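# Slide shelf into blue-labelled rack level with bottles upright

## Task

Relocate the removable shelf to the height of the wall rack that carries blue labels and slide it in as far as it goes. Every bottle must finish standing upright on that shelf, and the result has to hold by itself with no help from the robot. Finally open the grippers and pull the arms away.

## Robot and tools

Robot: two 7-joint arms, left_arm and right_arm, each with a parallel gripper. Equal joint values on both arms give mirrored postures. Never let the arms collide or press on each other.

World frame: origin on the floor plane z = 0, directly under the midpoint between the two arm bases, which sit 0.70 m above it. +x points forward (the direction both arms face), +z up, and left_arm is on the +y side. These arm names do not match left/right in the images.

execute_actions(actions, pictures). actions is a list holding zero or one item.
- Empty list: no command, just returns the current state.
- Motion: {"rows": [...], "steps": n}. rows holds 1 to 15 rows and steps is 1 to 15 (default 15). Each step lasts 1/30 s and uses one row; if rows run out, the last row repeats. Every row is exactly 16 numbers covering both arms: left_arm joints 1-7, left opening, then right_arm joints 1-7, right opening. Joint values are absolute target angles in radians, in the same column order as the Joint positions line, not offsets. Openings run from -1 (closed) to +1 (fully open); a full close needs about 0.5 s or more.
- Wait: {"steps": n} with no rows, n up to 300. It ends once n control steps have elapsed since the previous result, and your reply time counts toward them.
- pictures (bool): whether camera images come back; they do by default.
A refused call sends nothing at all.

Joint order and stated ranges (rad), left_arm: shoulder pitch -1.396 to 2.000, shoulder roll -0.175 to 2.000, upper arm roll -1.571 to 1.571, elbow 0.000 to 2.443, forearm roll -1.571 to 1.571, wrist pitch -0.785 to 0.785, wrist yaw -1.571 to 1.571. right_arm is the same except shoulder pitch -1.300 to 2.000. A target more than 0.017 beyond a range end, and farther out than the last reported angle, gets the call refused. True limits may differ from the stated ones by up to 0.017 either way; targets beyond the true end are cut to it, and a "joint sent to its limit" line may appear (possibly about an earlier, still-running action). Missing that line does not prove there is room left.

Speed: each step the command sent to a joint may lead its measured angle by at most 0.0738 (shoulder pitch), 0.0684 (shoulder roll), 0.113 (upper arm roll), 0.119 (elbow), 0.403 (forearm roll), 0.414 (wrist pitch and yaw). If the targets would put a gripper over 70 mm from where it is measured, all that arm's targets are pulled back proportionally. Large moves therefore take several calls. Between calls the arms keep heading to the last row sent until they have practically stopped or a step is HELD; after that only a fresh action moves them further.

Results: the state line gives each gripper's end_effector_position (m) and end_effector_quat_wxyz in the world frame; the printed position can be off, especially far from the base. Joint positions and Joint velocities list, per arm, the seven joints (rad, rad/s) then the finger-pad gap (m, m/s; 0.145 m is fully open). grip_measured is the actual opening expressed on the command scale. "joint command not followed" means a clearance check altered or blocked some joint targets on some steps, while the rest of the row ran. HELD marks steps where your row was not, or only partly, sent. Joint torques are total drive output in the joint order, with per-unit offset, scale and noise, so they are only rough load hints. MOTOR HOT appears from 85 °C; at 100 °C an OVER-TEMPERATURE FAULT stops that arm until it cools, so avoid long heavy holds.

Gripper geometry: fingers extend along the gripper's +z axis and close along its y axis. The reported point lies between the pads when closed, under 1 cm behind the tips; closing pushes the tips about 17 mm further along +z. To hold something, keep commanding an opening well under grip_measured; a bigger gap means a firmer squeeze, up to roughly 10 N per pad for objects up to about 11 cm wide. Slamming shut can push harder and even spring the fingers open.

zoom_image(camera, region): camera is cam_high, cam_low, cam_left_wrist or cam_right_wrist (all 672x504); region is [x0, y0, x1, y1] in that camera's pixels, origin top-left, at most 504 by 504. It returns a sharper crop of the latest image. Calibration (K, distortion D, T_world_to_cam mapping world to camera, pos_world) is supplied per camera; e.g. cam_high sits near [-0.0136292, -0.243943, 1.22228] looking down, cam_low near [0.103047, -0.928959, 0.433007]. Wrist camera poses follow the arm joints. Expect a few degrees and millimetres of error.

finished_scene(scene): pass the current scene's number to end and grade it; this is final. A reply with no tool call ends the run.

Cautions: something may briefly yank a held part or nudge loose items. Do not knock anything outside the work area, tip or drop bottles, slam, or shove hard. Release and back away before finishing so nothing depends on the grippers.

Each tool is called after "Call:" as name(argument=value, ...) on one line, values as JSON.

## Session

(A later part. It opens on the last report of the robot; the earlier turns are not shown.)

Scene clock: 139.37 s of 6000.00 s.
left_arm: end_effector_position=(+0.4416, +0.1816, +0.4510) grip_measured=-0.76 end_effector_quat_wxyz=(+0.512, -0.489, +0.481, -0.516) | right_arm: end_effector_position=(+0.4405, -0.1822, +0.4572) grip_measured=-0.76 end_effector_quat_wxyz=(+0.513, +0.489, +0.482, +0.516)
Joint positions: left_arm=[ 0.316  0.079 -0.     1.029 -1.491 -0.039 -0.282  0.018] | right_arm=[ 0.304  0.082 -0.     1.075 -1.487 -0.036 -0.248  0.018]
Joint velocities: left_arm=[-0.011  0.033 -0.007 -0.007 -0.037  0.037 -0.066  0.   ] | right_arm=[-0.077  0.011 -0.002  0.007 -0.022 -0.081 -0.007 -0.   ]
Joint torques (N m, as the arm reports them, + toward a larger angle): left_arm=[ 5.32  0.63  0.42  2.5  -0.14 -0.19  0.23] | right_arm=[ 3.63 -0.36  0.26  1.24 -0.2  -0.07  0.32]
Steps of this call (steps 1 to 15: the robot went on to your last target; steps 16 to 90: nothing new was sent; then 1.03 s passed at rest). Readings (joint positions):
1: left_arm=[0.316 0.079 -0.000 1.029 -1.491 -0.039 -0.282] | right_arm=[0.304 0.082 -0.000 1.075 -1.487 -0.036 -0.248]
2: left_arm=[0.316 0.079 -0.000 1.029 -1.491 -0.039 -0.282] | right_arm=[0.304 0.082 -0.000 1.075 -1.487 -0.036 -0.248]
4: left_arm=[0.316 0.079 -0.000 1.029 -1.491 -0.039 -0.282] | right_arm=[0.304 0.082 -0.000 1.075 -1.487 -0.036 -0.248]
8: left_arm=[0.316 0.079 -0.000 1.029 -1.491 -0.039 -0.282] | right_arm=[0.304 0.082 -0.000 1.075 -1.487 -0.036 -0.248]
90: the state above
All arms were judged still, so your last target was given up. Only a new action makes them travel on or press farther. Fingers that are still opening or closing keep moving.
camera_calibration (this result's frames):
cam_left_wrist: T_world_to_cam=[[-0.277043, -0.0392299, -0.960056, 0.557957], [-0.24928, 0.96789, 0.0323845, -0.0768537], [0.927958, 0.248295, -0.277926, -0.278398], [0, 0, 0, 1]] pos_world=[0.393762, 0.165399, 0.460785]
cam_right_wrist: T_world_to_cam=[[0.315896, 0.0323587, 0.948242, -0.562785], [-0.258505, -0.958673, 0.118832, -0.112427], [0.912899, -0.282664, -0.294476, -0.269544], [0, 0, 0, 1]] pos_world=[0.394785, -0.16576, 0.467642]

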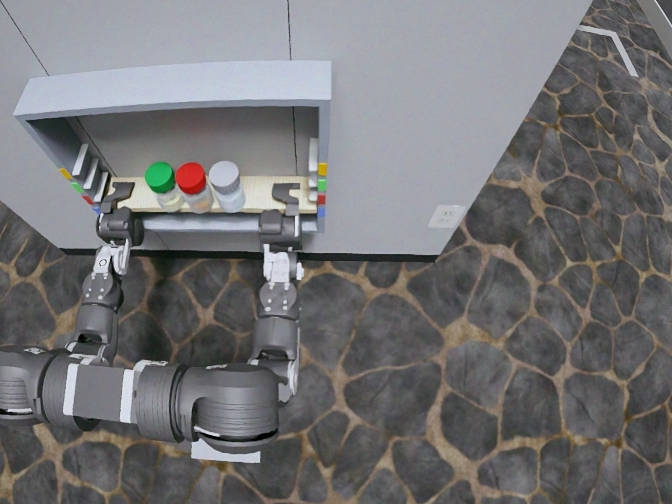

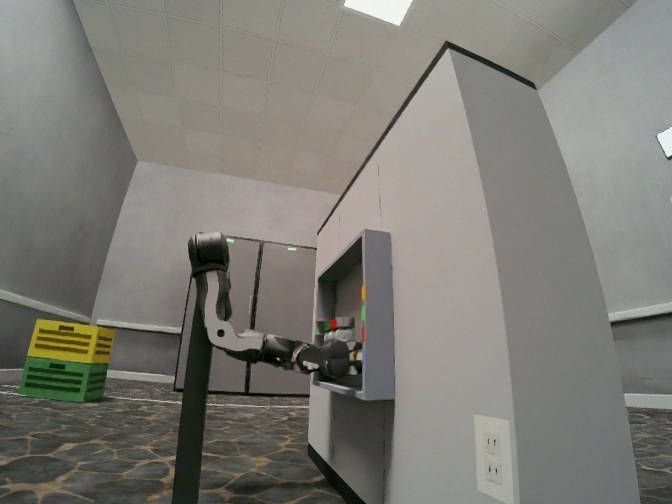

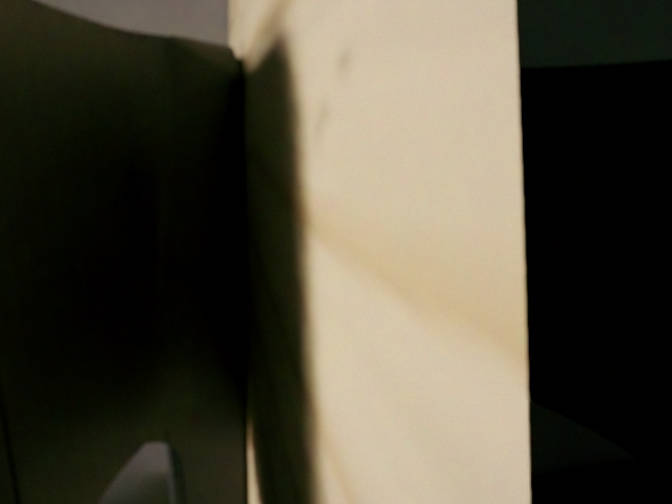

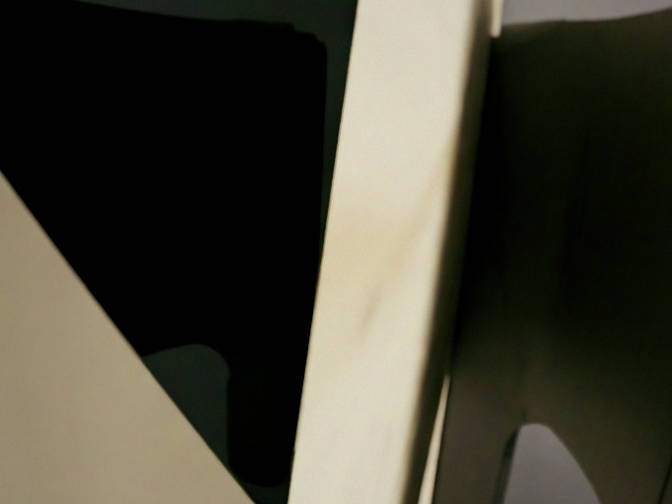

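Call:
execute_actions(actions=[{"rows": [[0.316,0.079,0,1.029,-1.491,-0.039,-0.282,-0.9,0.304,0.082,0,1.075,-1.487,-0.036,-0.248,-0.9],[0.316,0.079,0,1.029,-1.491,-0.039,-0.282,-0.8,0.304,0.082,0,1.075,-1.487,-0.036,-0.248,-0.8],[0.316,0.079,0,1.029,-1.491,-0.039,-0.282,-0.72,0.304,0.082,0,1.075,-1.487,-0.036,-0.248,-0.72],[0.316,0.079,0,1.029,-1.491,-0.039,-0.282,-0.65,0.304,0.082,0,1.075,-1.487,-0.036,-0.248,-0.65],[0.316,0.079,0,1.029,-1.491,-0.039,-0.282,-0.55,0.304,0.082,0,1.075,-1.487,-0.036,-0.248,-0.55],[0.316,0.079,0,1.029,-1.491,-0.039,-0.282,-0.45,0.304,0.082,0,1.075,-1.487,-0.036,-0.248,-0.45],[0.316,0.079,0,1.029,-1.491,-0.039,-0.282,-0.35,0.304,0.082,0,1.075,-1.487,-0.036,-0.248,-0.35],[0.316,0.079,0,1.029,-1.491,-0.039,-0.282,-0.25,0.304,0.082,0,1.075,-1.487,-0.036,-0.248,-0.25],[0.316,0.079,0,1.029,-1.491,-0.039,-0.282,-0.15,0.304,0.082,0,1.075,-1.487,-0.036,-0.248,-0.15],[0.316,0.079,0,1.029,-1.491,-0.039,-0.282,-0.05,0.304,0.082,0,1.075,-1.487,-0.036,-0.248,-0.05],[0.316,0.079,0,1.029,-1.491,-0.039,-0.282,0.05,0.304,0.082,0,1.075,-1.487,-0.036,-0.248,0.05],[0.316,0.079,0,1.029,-1.491,-0.039,-0.282,0.15,0.304,0.082,0,1.075,-1.487,-0.036,-0.248,0.15]], "steps": 15}])

Scene clock: 143.87 s of 6000.00 s.
left_arm: end_effector_position=(+0.4417, +0.1817, +0.4518) grip_measured=+0.15 end_effector_quat_wxyz=(+0.513, -0.489, +0.480, -0.517) | right_arm: end_effector_position=(+0.4405, -0.1823, +0.4578) grip_measured=+0.15 end_effector_quat_wxyz=(+0.513, +0.489, +0.480, +0.517)
Joint positions: left_arm=[ 0.316  0.079 -0.     1.03  -1.49  -0.039 -0.284  0.087] | right_arm=[ 0.304  0.082 -0.     1.075 -1.485 -0.036 -0.251  0.087]
Joint velocities: left_arm=[-0.011 -0.011 -0.027 -0.017 -0.066  0.022 -0.066  0.   ] | right_arm=[-0.033  0.077  0.012 -0.002 -0.022  0.007 -0.007 -0.   ]
Joint torques (N m, as the arm reports them, + toward a larger angle): left_arm=[ 6.95  1.29  0.43  5.26 -0.01 -0.02 -0.35] | right_arm=[ 4.92  0.03  0.45  3.46  0.04  0.06 -0.37]
Steps of this call (steps 1 to 90: nothing new was sent; then 1.00 s passed at rest; steps 91 to 105: all 15 steps of this action). Readings (joint positions):
91: left_arm=[0.316 0.079 -0.000 1.030 -1.490 -0.039 -0.284] | right_arm=[0.304 0.082 -0.000 1.075 -1.486 -0.036 -0.251]
92: left_arm=[0.316 0.079 -0.000 1.030 -1.490 -0.039 -0.284] | right_arm=[0.304 0.082 -0.000 1.075 -1.485 -0.036 -0.251]
94: left_arm=[0.316 0.079 -0.000 1.030 -1.490 -0.039 -0.284] | right_arm=[0.304 0.082 -0.000 1.075 -1.485 -0.036 -0.251]
98: left_arm=[0.316 0.079 -0.000 1.030 -1.490 -0.039 -0.284] | right_arm=[0.304 0.082 -0.000 1.075 -1.485 -0.036 -0.251]
105: the state above
camera_calibration (this result's frames):
cam_left_wrist: T_world_to_cam=[[-0.274061, -0.040337, -0.960866, 0.557976], [-0.24959, 0.967869, 0.0305577, -0.0759209], [0.92876, 0.248197, -0.275323, -0.279803], [0, 0, 0, 1]] pos_world=[0.39384, 0.165435, 0.461424]
cam_right_wrist: T_world_to_cam=[[0.312932, 0.0301297, 0.949298, -0.563], [-0.259256, -0.95883, 0.115895, -0.110931], [0.913707, -0.282378, -0.292237, -0.270698], [0, 0, 0, 1]] pos_world=[0.39476, -0.16584, 0.468203]

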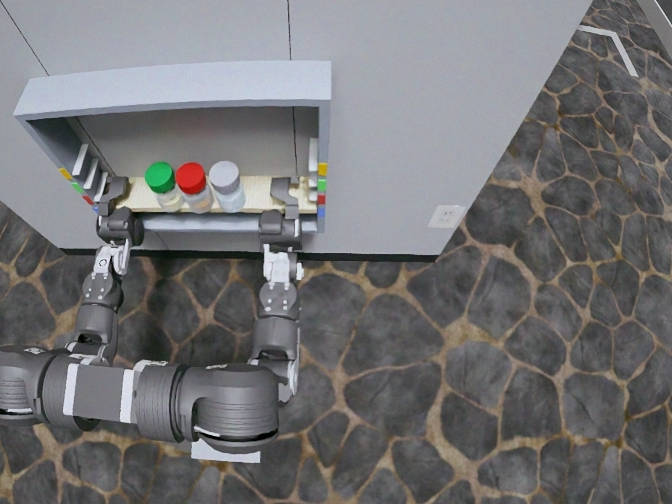

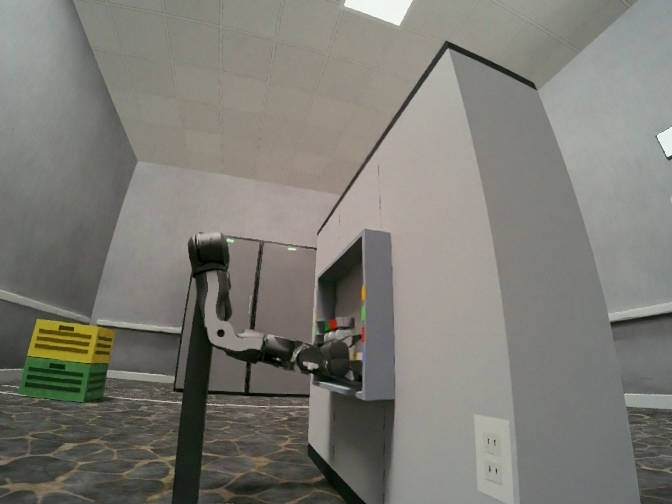

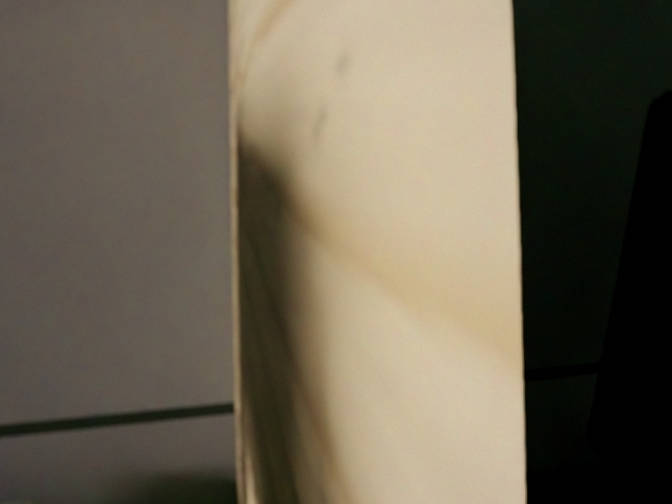

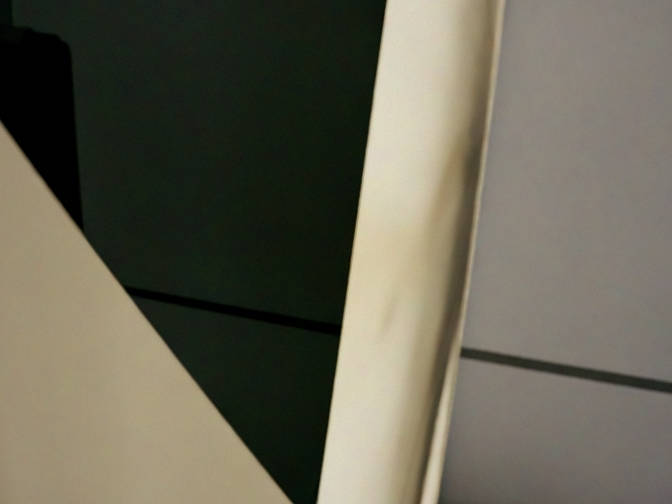

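Call:
execute_actions(actions=[{"rows": [[0.2813,0.0816,0,1.0828,-1.4869,-0.0372,-0.2508,0.2,0.2733,0.0866,0,1.1228,-1.4839,-0.0372,-0.2208,0.2],[0.2465,0.0843,0,1.1356,-1.4838,-0.0354,-0.2176,0.2,0.2385,0.0893,0,1.1756,-1.4808,-0.0354,-0.1876,0.2],[0.2118,0.0869,0,1.1884,-1.4807,-0.0336,-0.1843,0.2,0.2038,0.0919,0,1.2284,-1.4777,-0.0336,-0.1543,0.2],[0.1770,0.0895,0,1.2412,-1.4776,-0.0318,-0.1511,0.2,0.1690,0.0945,0,1.2812,-1.4746,-0.0318,-0.1211,0.2],[0.1420,0.0926,0,1.2799,-1.4736,-0.0287,-0.1476,0.2,0.1340,0.0976,0,1.3199,-1.4706,-0.0287,-0.1176,0.2],[0.1070,0.0957,0,1.3185,-1.4696,-0.0256,-0.1440,0.2,0.0990,0.1007,0,1.3585,-1.4666,-0.0256,-0.1140,0.2],[0.0720,0.0988,0,1.3572,-1.4656,-0.0224,-0.1405,0.2,0.0640,0.1038,0,1.3972,-1.4626,-0.0224,-0.1105,0.2],[0.0370,0.1019,0,1.3958,-1.4616,-0.0193,-0.1369,0.2,0.0290,0.1069,0,1.4358,-1.4586,-0.0193,-0.1069,0.2],[0.0027,0.1053,0,1.4287,-1.4578,-0.0158,-0.1385,0.2,-0.0053,0.1103,0,1.4687,-1.4548,-0.0158,-0.1085,0.2],[-0.0316,0.1088,0,1.4616,-1.4540,-0.0124,-0.1401,0.2,-0.0396,0.1138,0,1.5016,-1.4510,-0.0124,-0.1101,0.2],[-0.0658,0.1122,0,1.4945,-1.4501,-0.0089,-0.1416,0.2,-0.0738,0.1172,0,1.5345,-1.4471,-0.0089,-0.1116,0.2],[-0.1001,0.1156,0,1.5274,-1.4463,-0.0054,-0.1432,0.2,-0.1081,0.1206,0,1.5674,-1.4433,-0.0054,-0.1132,0.2],[-0.1454,0.1205,0,1.5647,-1.4415,-0.0004,-0.1516,0.2,-0.1534,0.1255,0,1.6047,-1.4385,-0.0004,-0.1216,0.2],[-0.1907,0.1254,0,1.6019,-1.4366,0.0045,-0.1599,0.2,-0.1987,0.1304,0,1.6419,-1.4336,0.0045,-0.1299,0.2],[-0.2360,0.1303,0,1.6392,-1.4318,0.0095,-0.1683,0.2,-0.2440,0.1353,0,1.6792,-1.4288,0.0095,-0.1383,0.2]], "steps": 15}])

Scene clock: 150.60 s of 6000.00 s.
left_arm: end_effector_position=(+0.3259, +0.1803, +0.4469) grip_measured=+0.20 end_effector_quat_wxyz=(+0.494, -0.503, +0.504, -0.499) | right_arm: end_effector_position=(+0.3248, -0.1793, +0.4525) grip_measured=+0.20 end_effector_quat_wxyz=(+0.492, +0.502, +0.507, +0.499)
Joint positions: left_arm=[-0.233  0.129 -0.     1.634 -1.439  0.001 -0.157  0.09 ] | right_arm=[-0.242  0.134 -0.     1.671 -1.436  0.001 -0.125  0.09 ]
Joint velocities: left_arm=[-1.44   0.099 -0.027  0.916  0.066  0.095 -0.3    0.   ] | right_arm=[-1.352  0.143 -0.012  0.95   0.154  0.11  -0.212  0.   ]
Joint torques (N m, as the arm reports them, + toward a larger angle): left_arm=[ 5.03  1.13  0.54  4.69  0.06  0.11 -0.37] | right_arm=[ 4.01  0.26  0.57  3.44  0.1   0.17 -0.43]
Steps of this call (steps 1 to 15: the robot went on to your last target; steps 16 to 90: nothing new was sent; then 3.23 s passed at rest; steps 91 to 105: all 15 steps of this action). Readings (joint positions):
91: left_arm=[0.297 0.080 -0.000 1.067 -1.490 -0.039 -0.270] | right_arm=[0.286 0.084 -0.000 1.106 -1.485 -0.036 -0.238]
92: left_arm=[0.259 0.083 -0.000 1.132 -1.488 -0.038 -0.252] | right_arm=[0.249 0.087 -0.000 1.167 -1.484 -0.036 -0.219]
94: left_arm=[0.183 0.089 -0.000 1.234 -1.482 -0.036 -0.198] | right_arm=[0.170 0.094 -0.000 1.271 -1.479 -0.035 -0.164]
98: left_arm=[0.039 0.101 -0.000 1.388 -1.468 -0.026 -0.150] | right_arm=[0.029 0.105 -0.000 1.425 -1.465 -0.026 -0.118]
105: the state above
camera_calibration (this result's frames):
cam_left_wrist: T_world_to_cam=[[-0.345564, -0.0288988, -0.93795, 0.532434], [-0.23559, 0.970185, 0.0569054, -0.120155], [0.908341, 0.240637, -0.342069, -0.135414], [0, 0, 0, 1]] pos_world=[0.278685, 0.164545, 0.459913]
cam_right_wrist: T_world_to_cam=[[0.386224, 0.0455758, 0.921279, -0.530204], [-0.23183, -0.961922, 0.144776, -0.160051], [0.892797, -0.269496, -0.360951, -0.125471], [0, 0, 0, 1]] pos_world=[0.279693, -0.163606, 0.466348]

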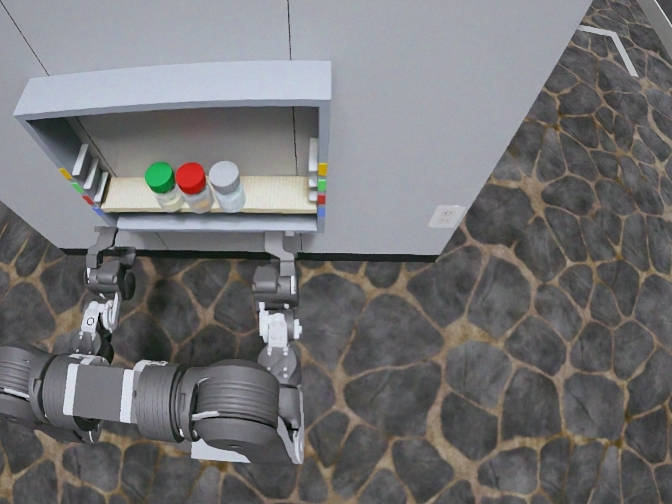

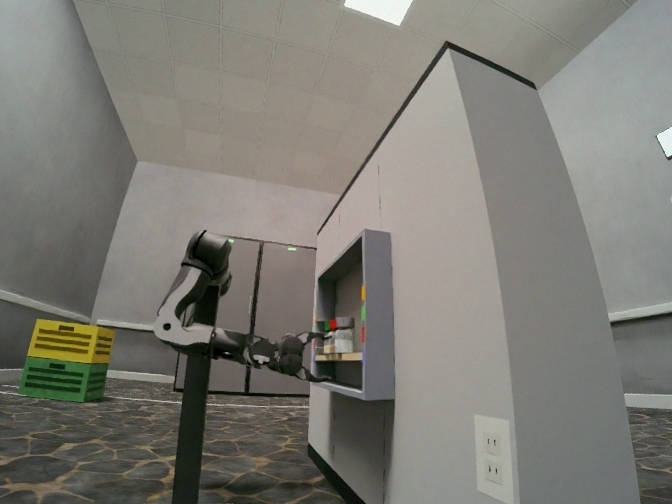

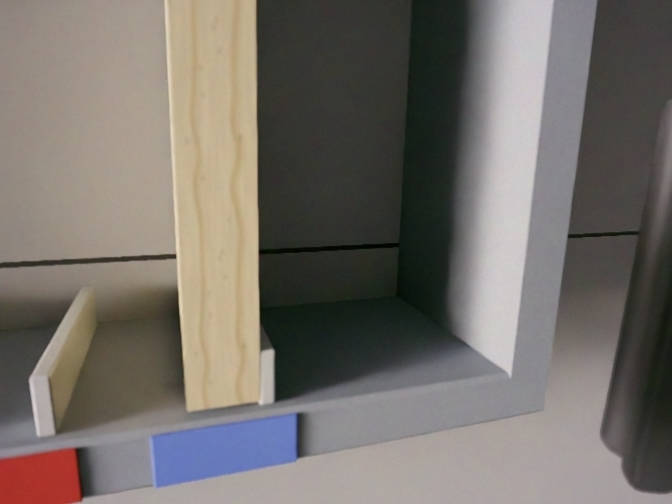

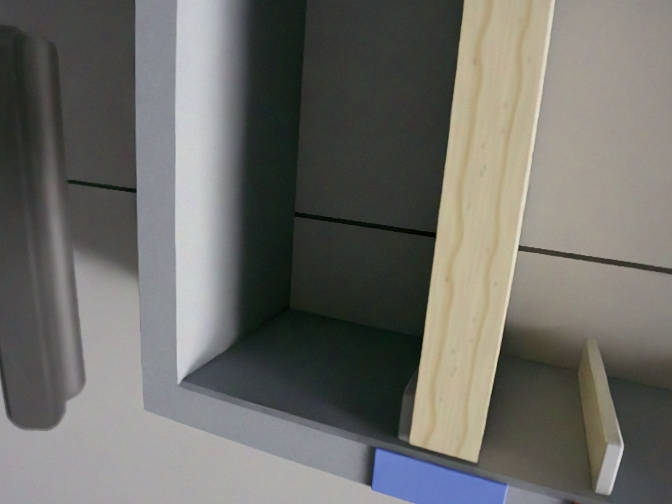

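Call:
execute_actions(actions=[{"rows": [[-0.2507,0.1460,-0.0230,1.6473,-1.3035,-0.0221,-0.1740,0.3,-0.2507,0.1460,-0.0230,1.6473,-1.3035,-0.0221,-0.1740,0.3],[-0.2683,0.1630,-0.0460,1.6605,-1.1680,-0.0452,-0.1910,0.4,-0.2683,0.1630,-0.0460,1.6605,-1.1680,-0.0452,-0.1910,0.4],[-0.2860,0.1800,-0.0690,1.6738,-1.0325,-0.0683,-0.2080,0.5,-0.2860,0.1800,-0.0690,1.6738,-1.0325,-0.0683,-0.2080,0.5],[-0.3037,0.1970,-0.0920,1.6870,-0.8970,-0.0913,-0.2250,0.6,-0.3037,0.1970,-0.0920,1.6870,-0.8970,-0.0913,-0.2250,0.6],[-0.3213,0.2140,-0.1150,1.7003,-0.7615,-0.1144,-0.2420,0.7,-0.3213,0.2140,-0.1150,1.7003,-0.7615,-0.1144,-0.2420,0.7],[-0.3390,0.2310,-0.1380,1.7135,-0.6260,-0.1375,-0.2590,0.8,-0.3390,0.2310,-0.1380,1.7135,-0.6260,-0.1375,-0.2590,0.8],[-0.3567,0.2480,-0.1610,1.7268,-0.4905,-0.1606,-0.2760,0.8,-0.3567,0.2480,-0.1610,1.7268,-0.4905,-0.1606,-0.2760,0.8],[-0.3743,0.2650,-0.1840,1.7400,-0.3550,-0.1837,-0.2930,0.8,-0.3743,0.2650,-0.1840,1.7400,-0.3550,-0.1837,-0.2930,0.8],[-0.3920,0.2820,-0.2070,1.7533,-0.2195,-0.2068,-0.3100,0.8,-0.3920,0.2820,-0.2070,1.7533,-0.2195,-0.2068,-0.3100,0.8],[-0.4097,0.2990,-0.2300,1.7665,-0.0840,-0.2298,-0.3270,0.8,-0.4097,0.2990,-0.2300,1.7665,-0.0840,-0.2298,-0.3270,0.8],[-0.4273,0.3160,-0.2530,1.7798,0.0515,-0.2529,-0.3440,0.8,-0.4273,0.3160,-0.2530,1.7798,0.0515,-0.2529,-0.3440,0.8],[-0.445,0.333,-0.276,1.793,0.187,-0.276,-0.361,0.8,-0.445,0.333,-0.276,1.793,0.187,-0.276,-0.361,0.8]], "steps": 15}])

Scene clock: 155.07 s of 6000.00 s.
left_arm: end_effector_position=(+0.2674, +0.1556, +0.4405) grip_measured=+0.80 end_effector_quat_wxyz=(-0.007, +0.717, -0.007, +0.697) | right_arm: end_effector_position=(+0.2671, -0.1556, +0.4390) grip_measured=+0.80 end_effector_quat_wxyz=(+0.008, +0.718, +0.006, +0.696)
Joint positions: left_arm=[-0.446  0.334 -0.278  1.792  0.164 -0.269 -0.351  0.132] | right_arm=[-0.447  0.333 -0.279  1.789  0.165 -0.267 -0.352  0.132]
Joint velocities: left_arm=[ 0.297 -0.033  0.046 -0.012  0.403 -0.125 -0.037 -0.   ] | right_arm=[ 0.187 -0.033  0.032 -0.012  0.403 -0.11  -0.125 -0.   ]
Joint torques (N m, as the arm reports them, + toward a larger angle): left_arm=[ 0.12  1.32  1.27  5.36 -0.11 -0.62 -0.06] | right_arm=[ 0.46  0.24  1.21  4.03 -0.05 -0.51 -0.16]
Steps of this call (steps 1 to 15: the robot went on to your last target; steps 16 to 90: nothing new was sent; then 0.97 s passed at rest; steps 91 to 105: all 15 steps of this action). Readings (joint positions):
91: left_arm=[-0.241 0.144 -0.015 1.645 -1.379 -0.001 -0.168] | right_arm=[-0.244 0.145 -0.013 1.664 -1.377 -0.002 -0.153]
92: left_arm=[-0.257 0.165 -0.040 1.656 -1.285 -0.018 -0.176] | right_arm=[-0.254 0.163 -0.039 1.655 -1.284 -0.018 -0.165]
94: left_arm=[-0.304 0.196 -0.088 1.683 -1.047 -0.062 -0.202] | right_arm=[-0.309 0.195 -0.089 1.677 -1.046 -0.061 -0.197]
98: left_arm=[-0.370 0.265 -0.179 1.737 -0.515 -0.154 -0.266] | right_arm=[-0.369 0.264 -0.179 1.736 -0.515 -0.153 -0.266]
105: the state above
camera_calibration (this result's frames):
cam_left_wrist: T_world_to_cam=[[-0.330977, -0.943479, 0.0173405, 0.223172], [-0.269178, 0.0767842, -0.960025, 0.486424], [0.904432, -0.322414, -0.279377, -0.0175078], [0, 0, 0, 1]] pos_world=[0.220634, 0.167564, 0.458218]
cam_right_wrist: T_world_to_cam=[[0.369484, -0.927882, 0.0501677, -0.261149], [-0.277624, -0.16175, -0.946975, 0.467405], [0.886796, 0.335964, -0.317366, 0.00422819], [0, 0, 0, 1]] pos_world=[0.222504, -0.168133, 0.457064]

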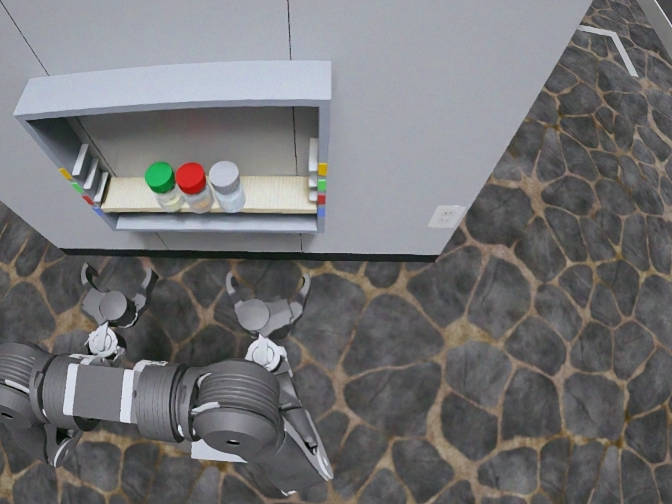

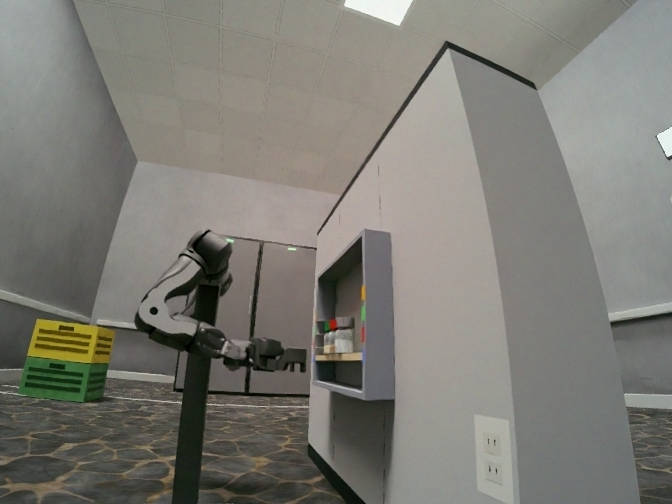

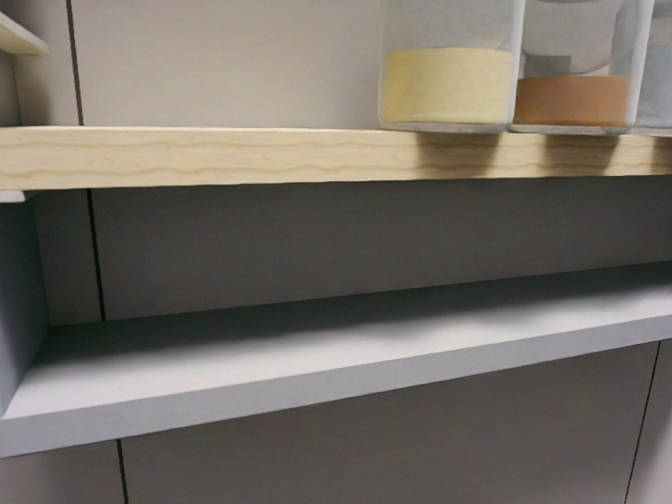

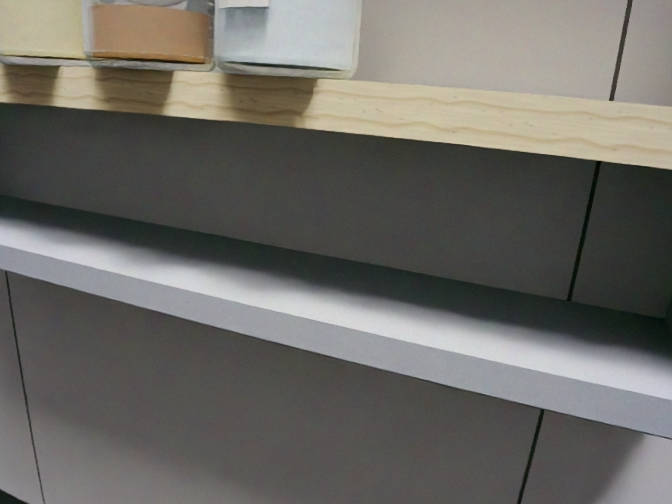

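Call:
finished_scene(scene=1)

The scene is finished: the task was done.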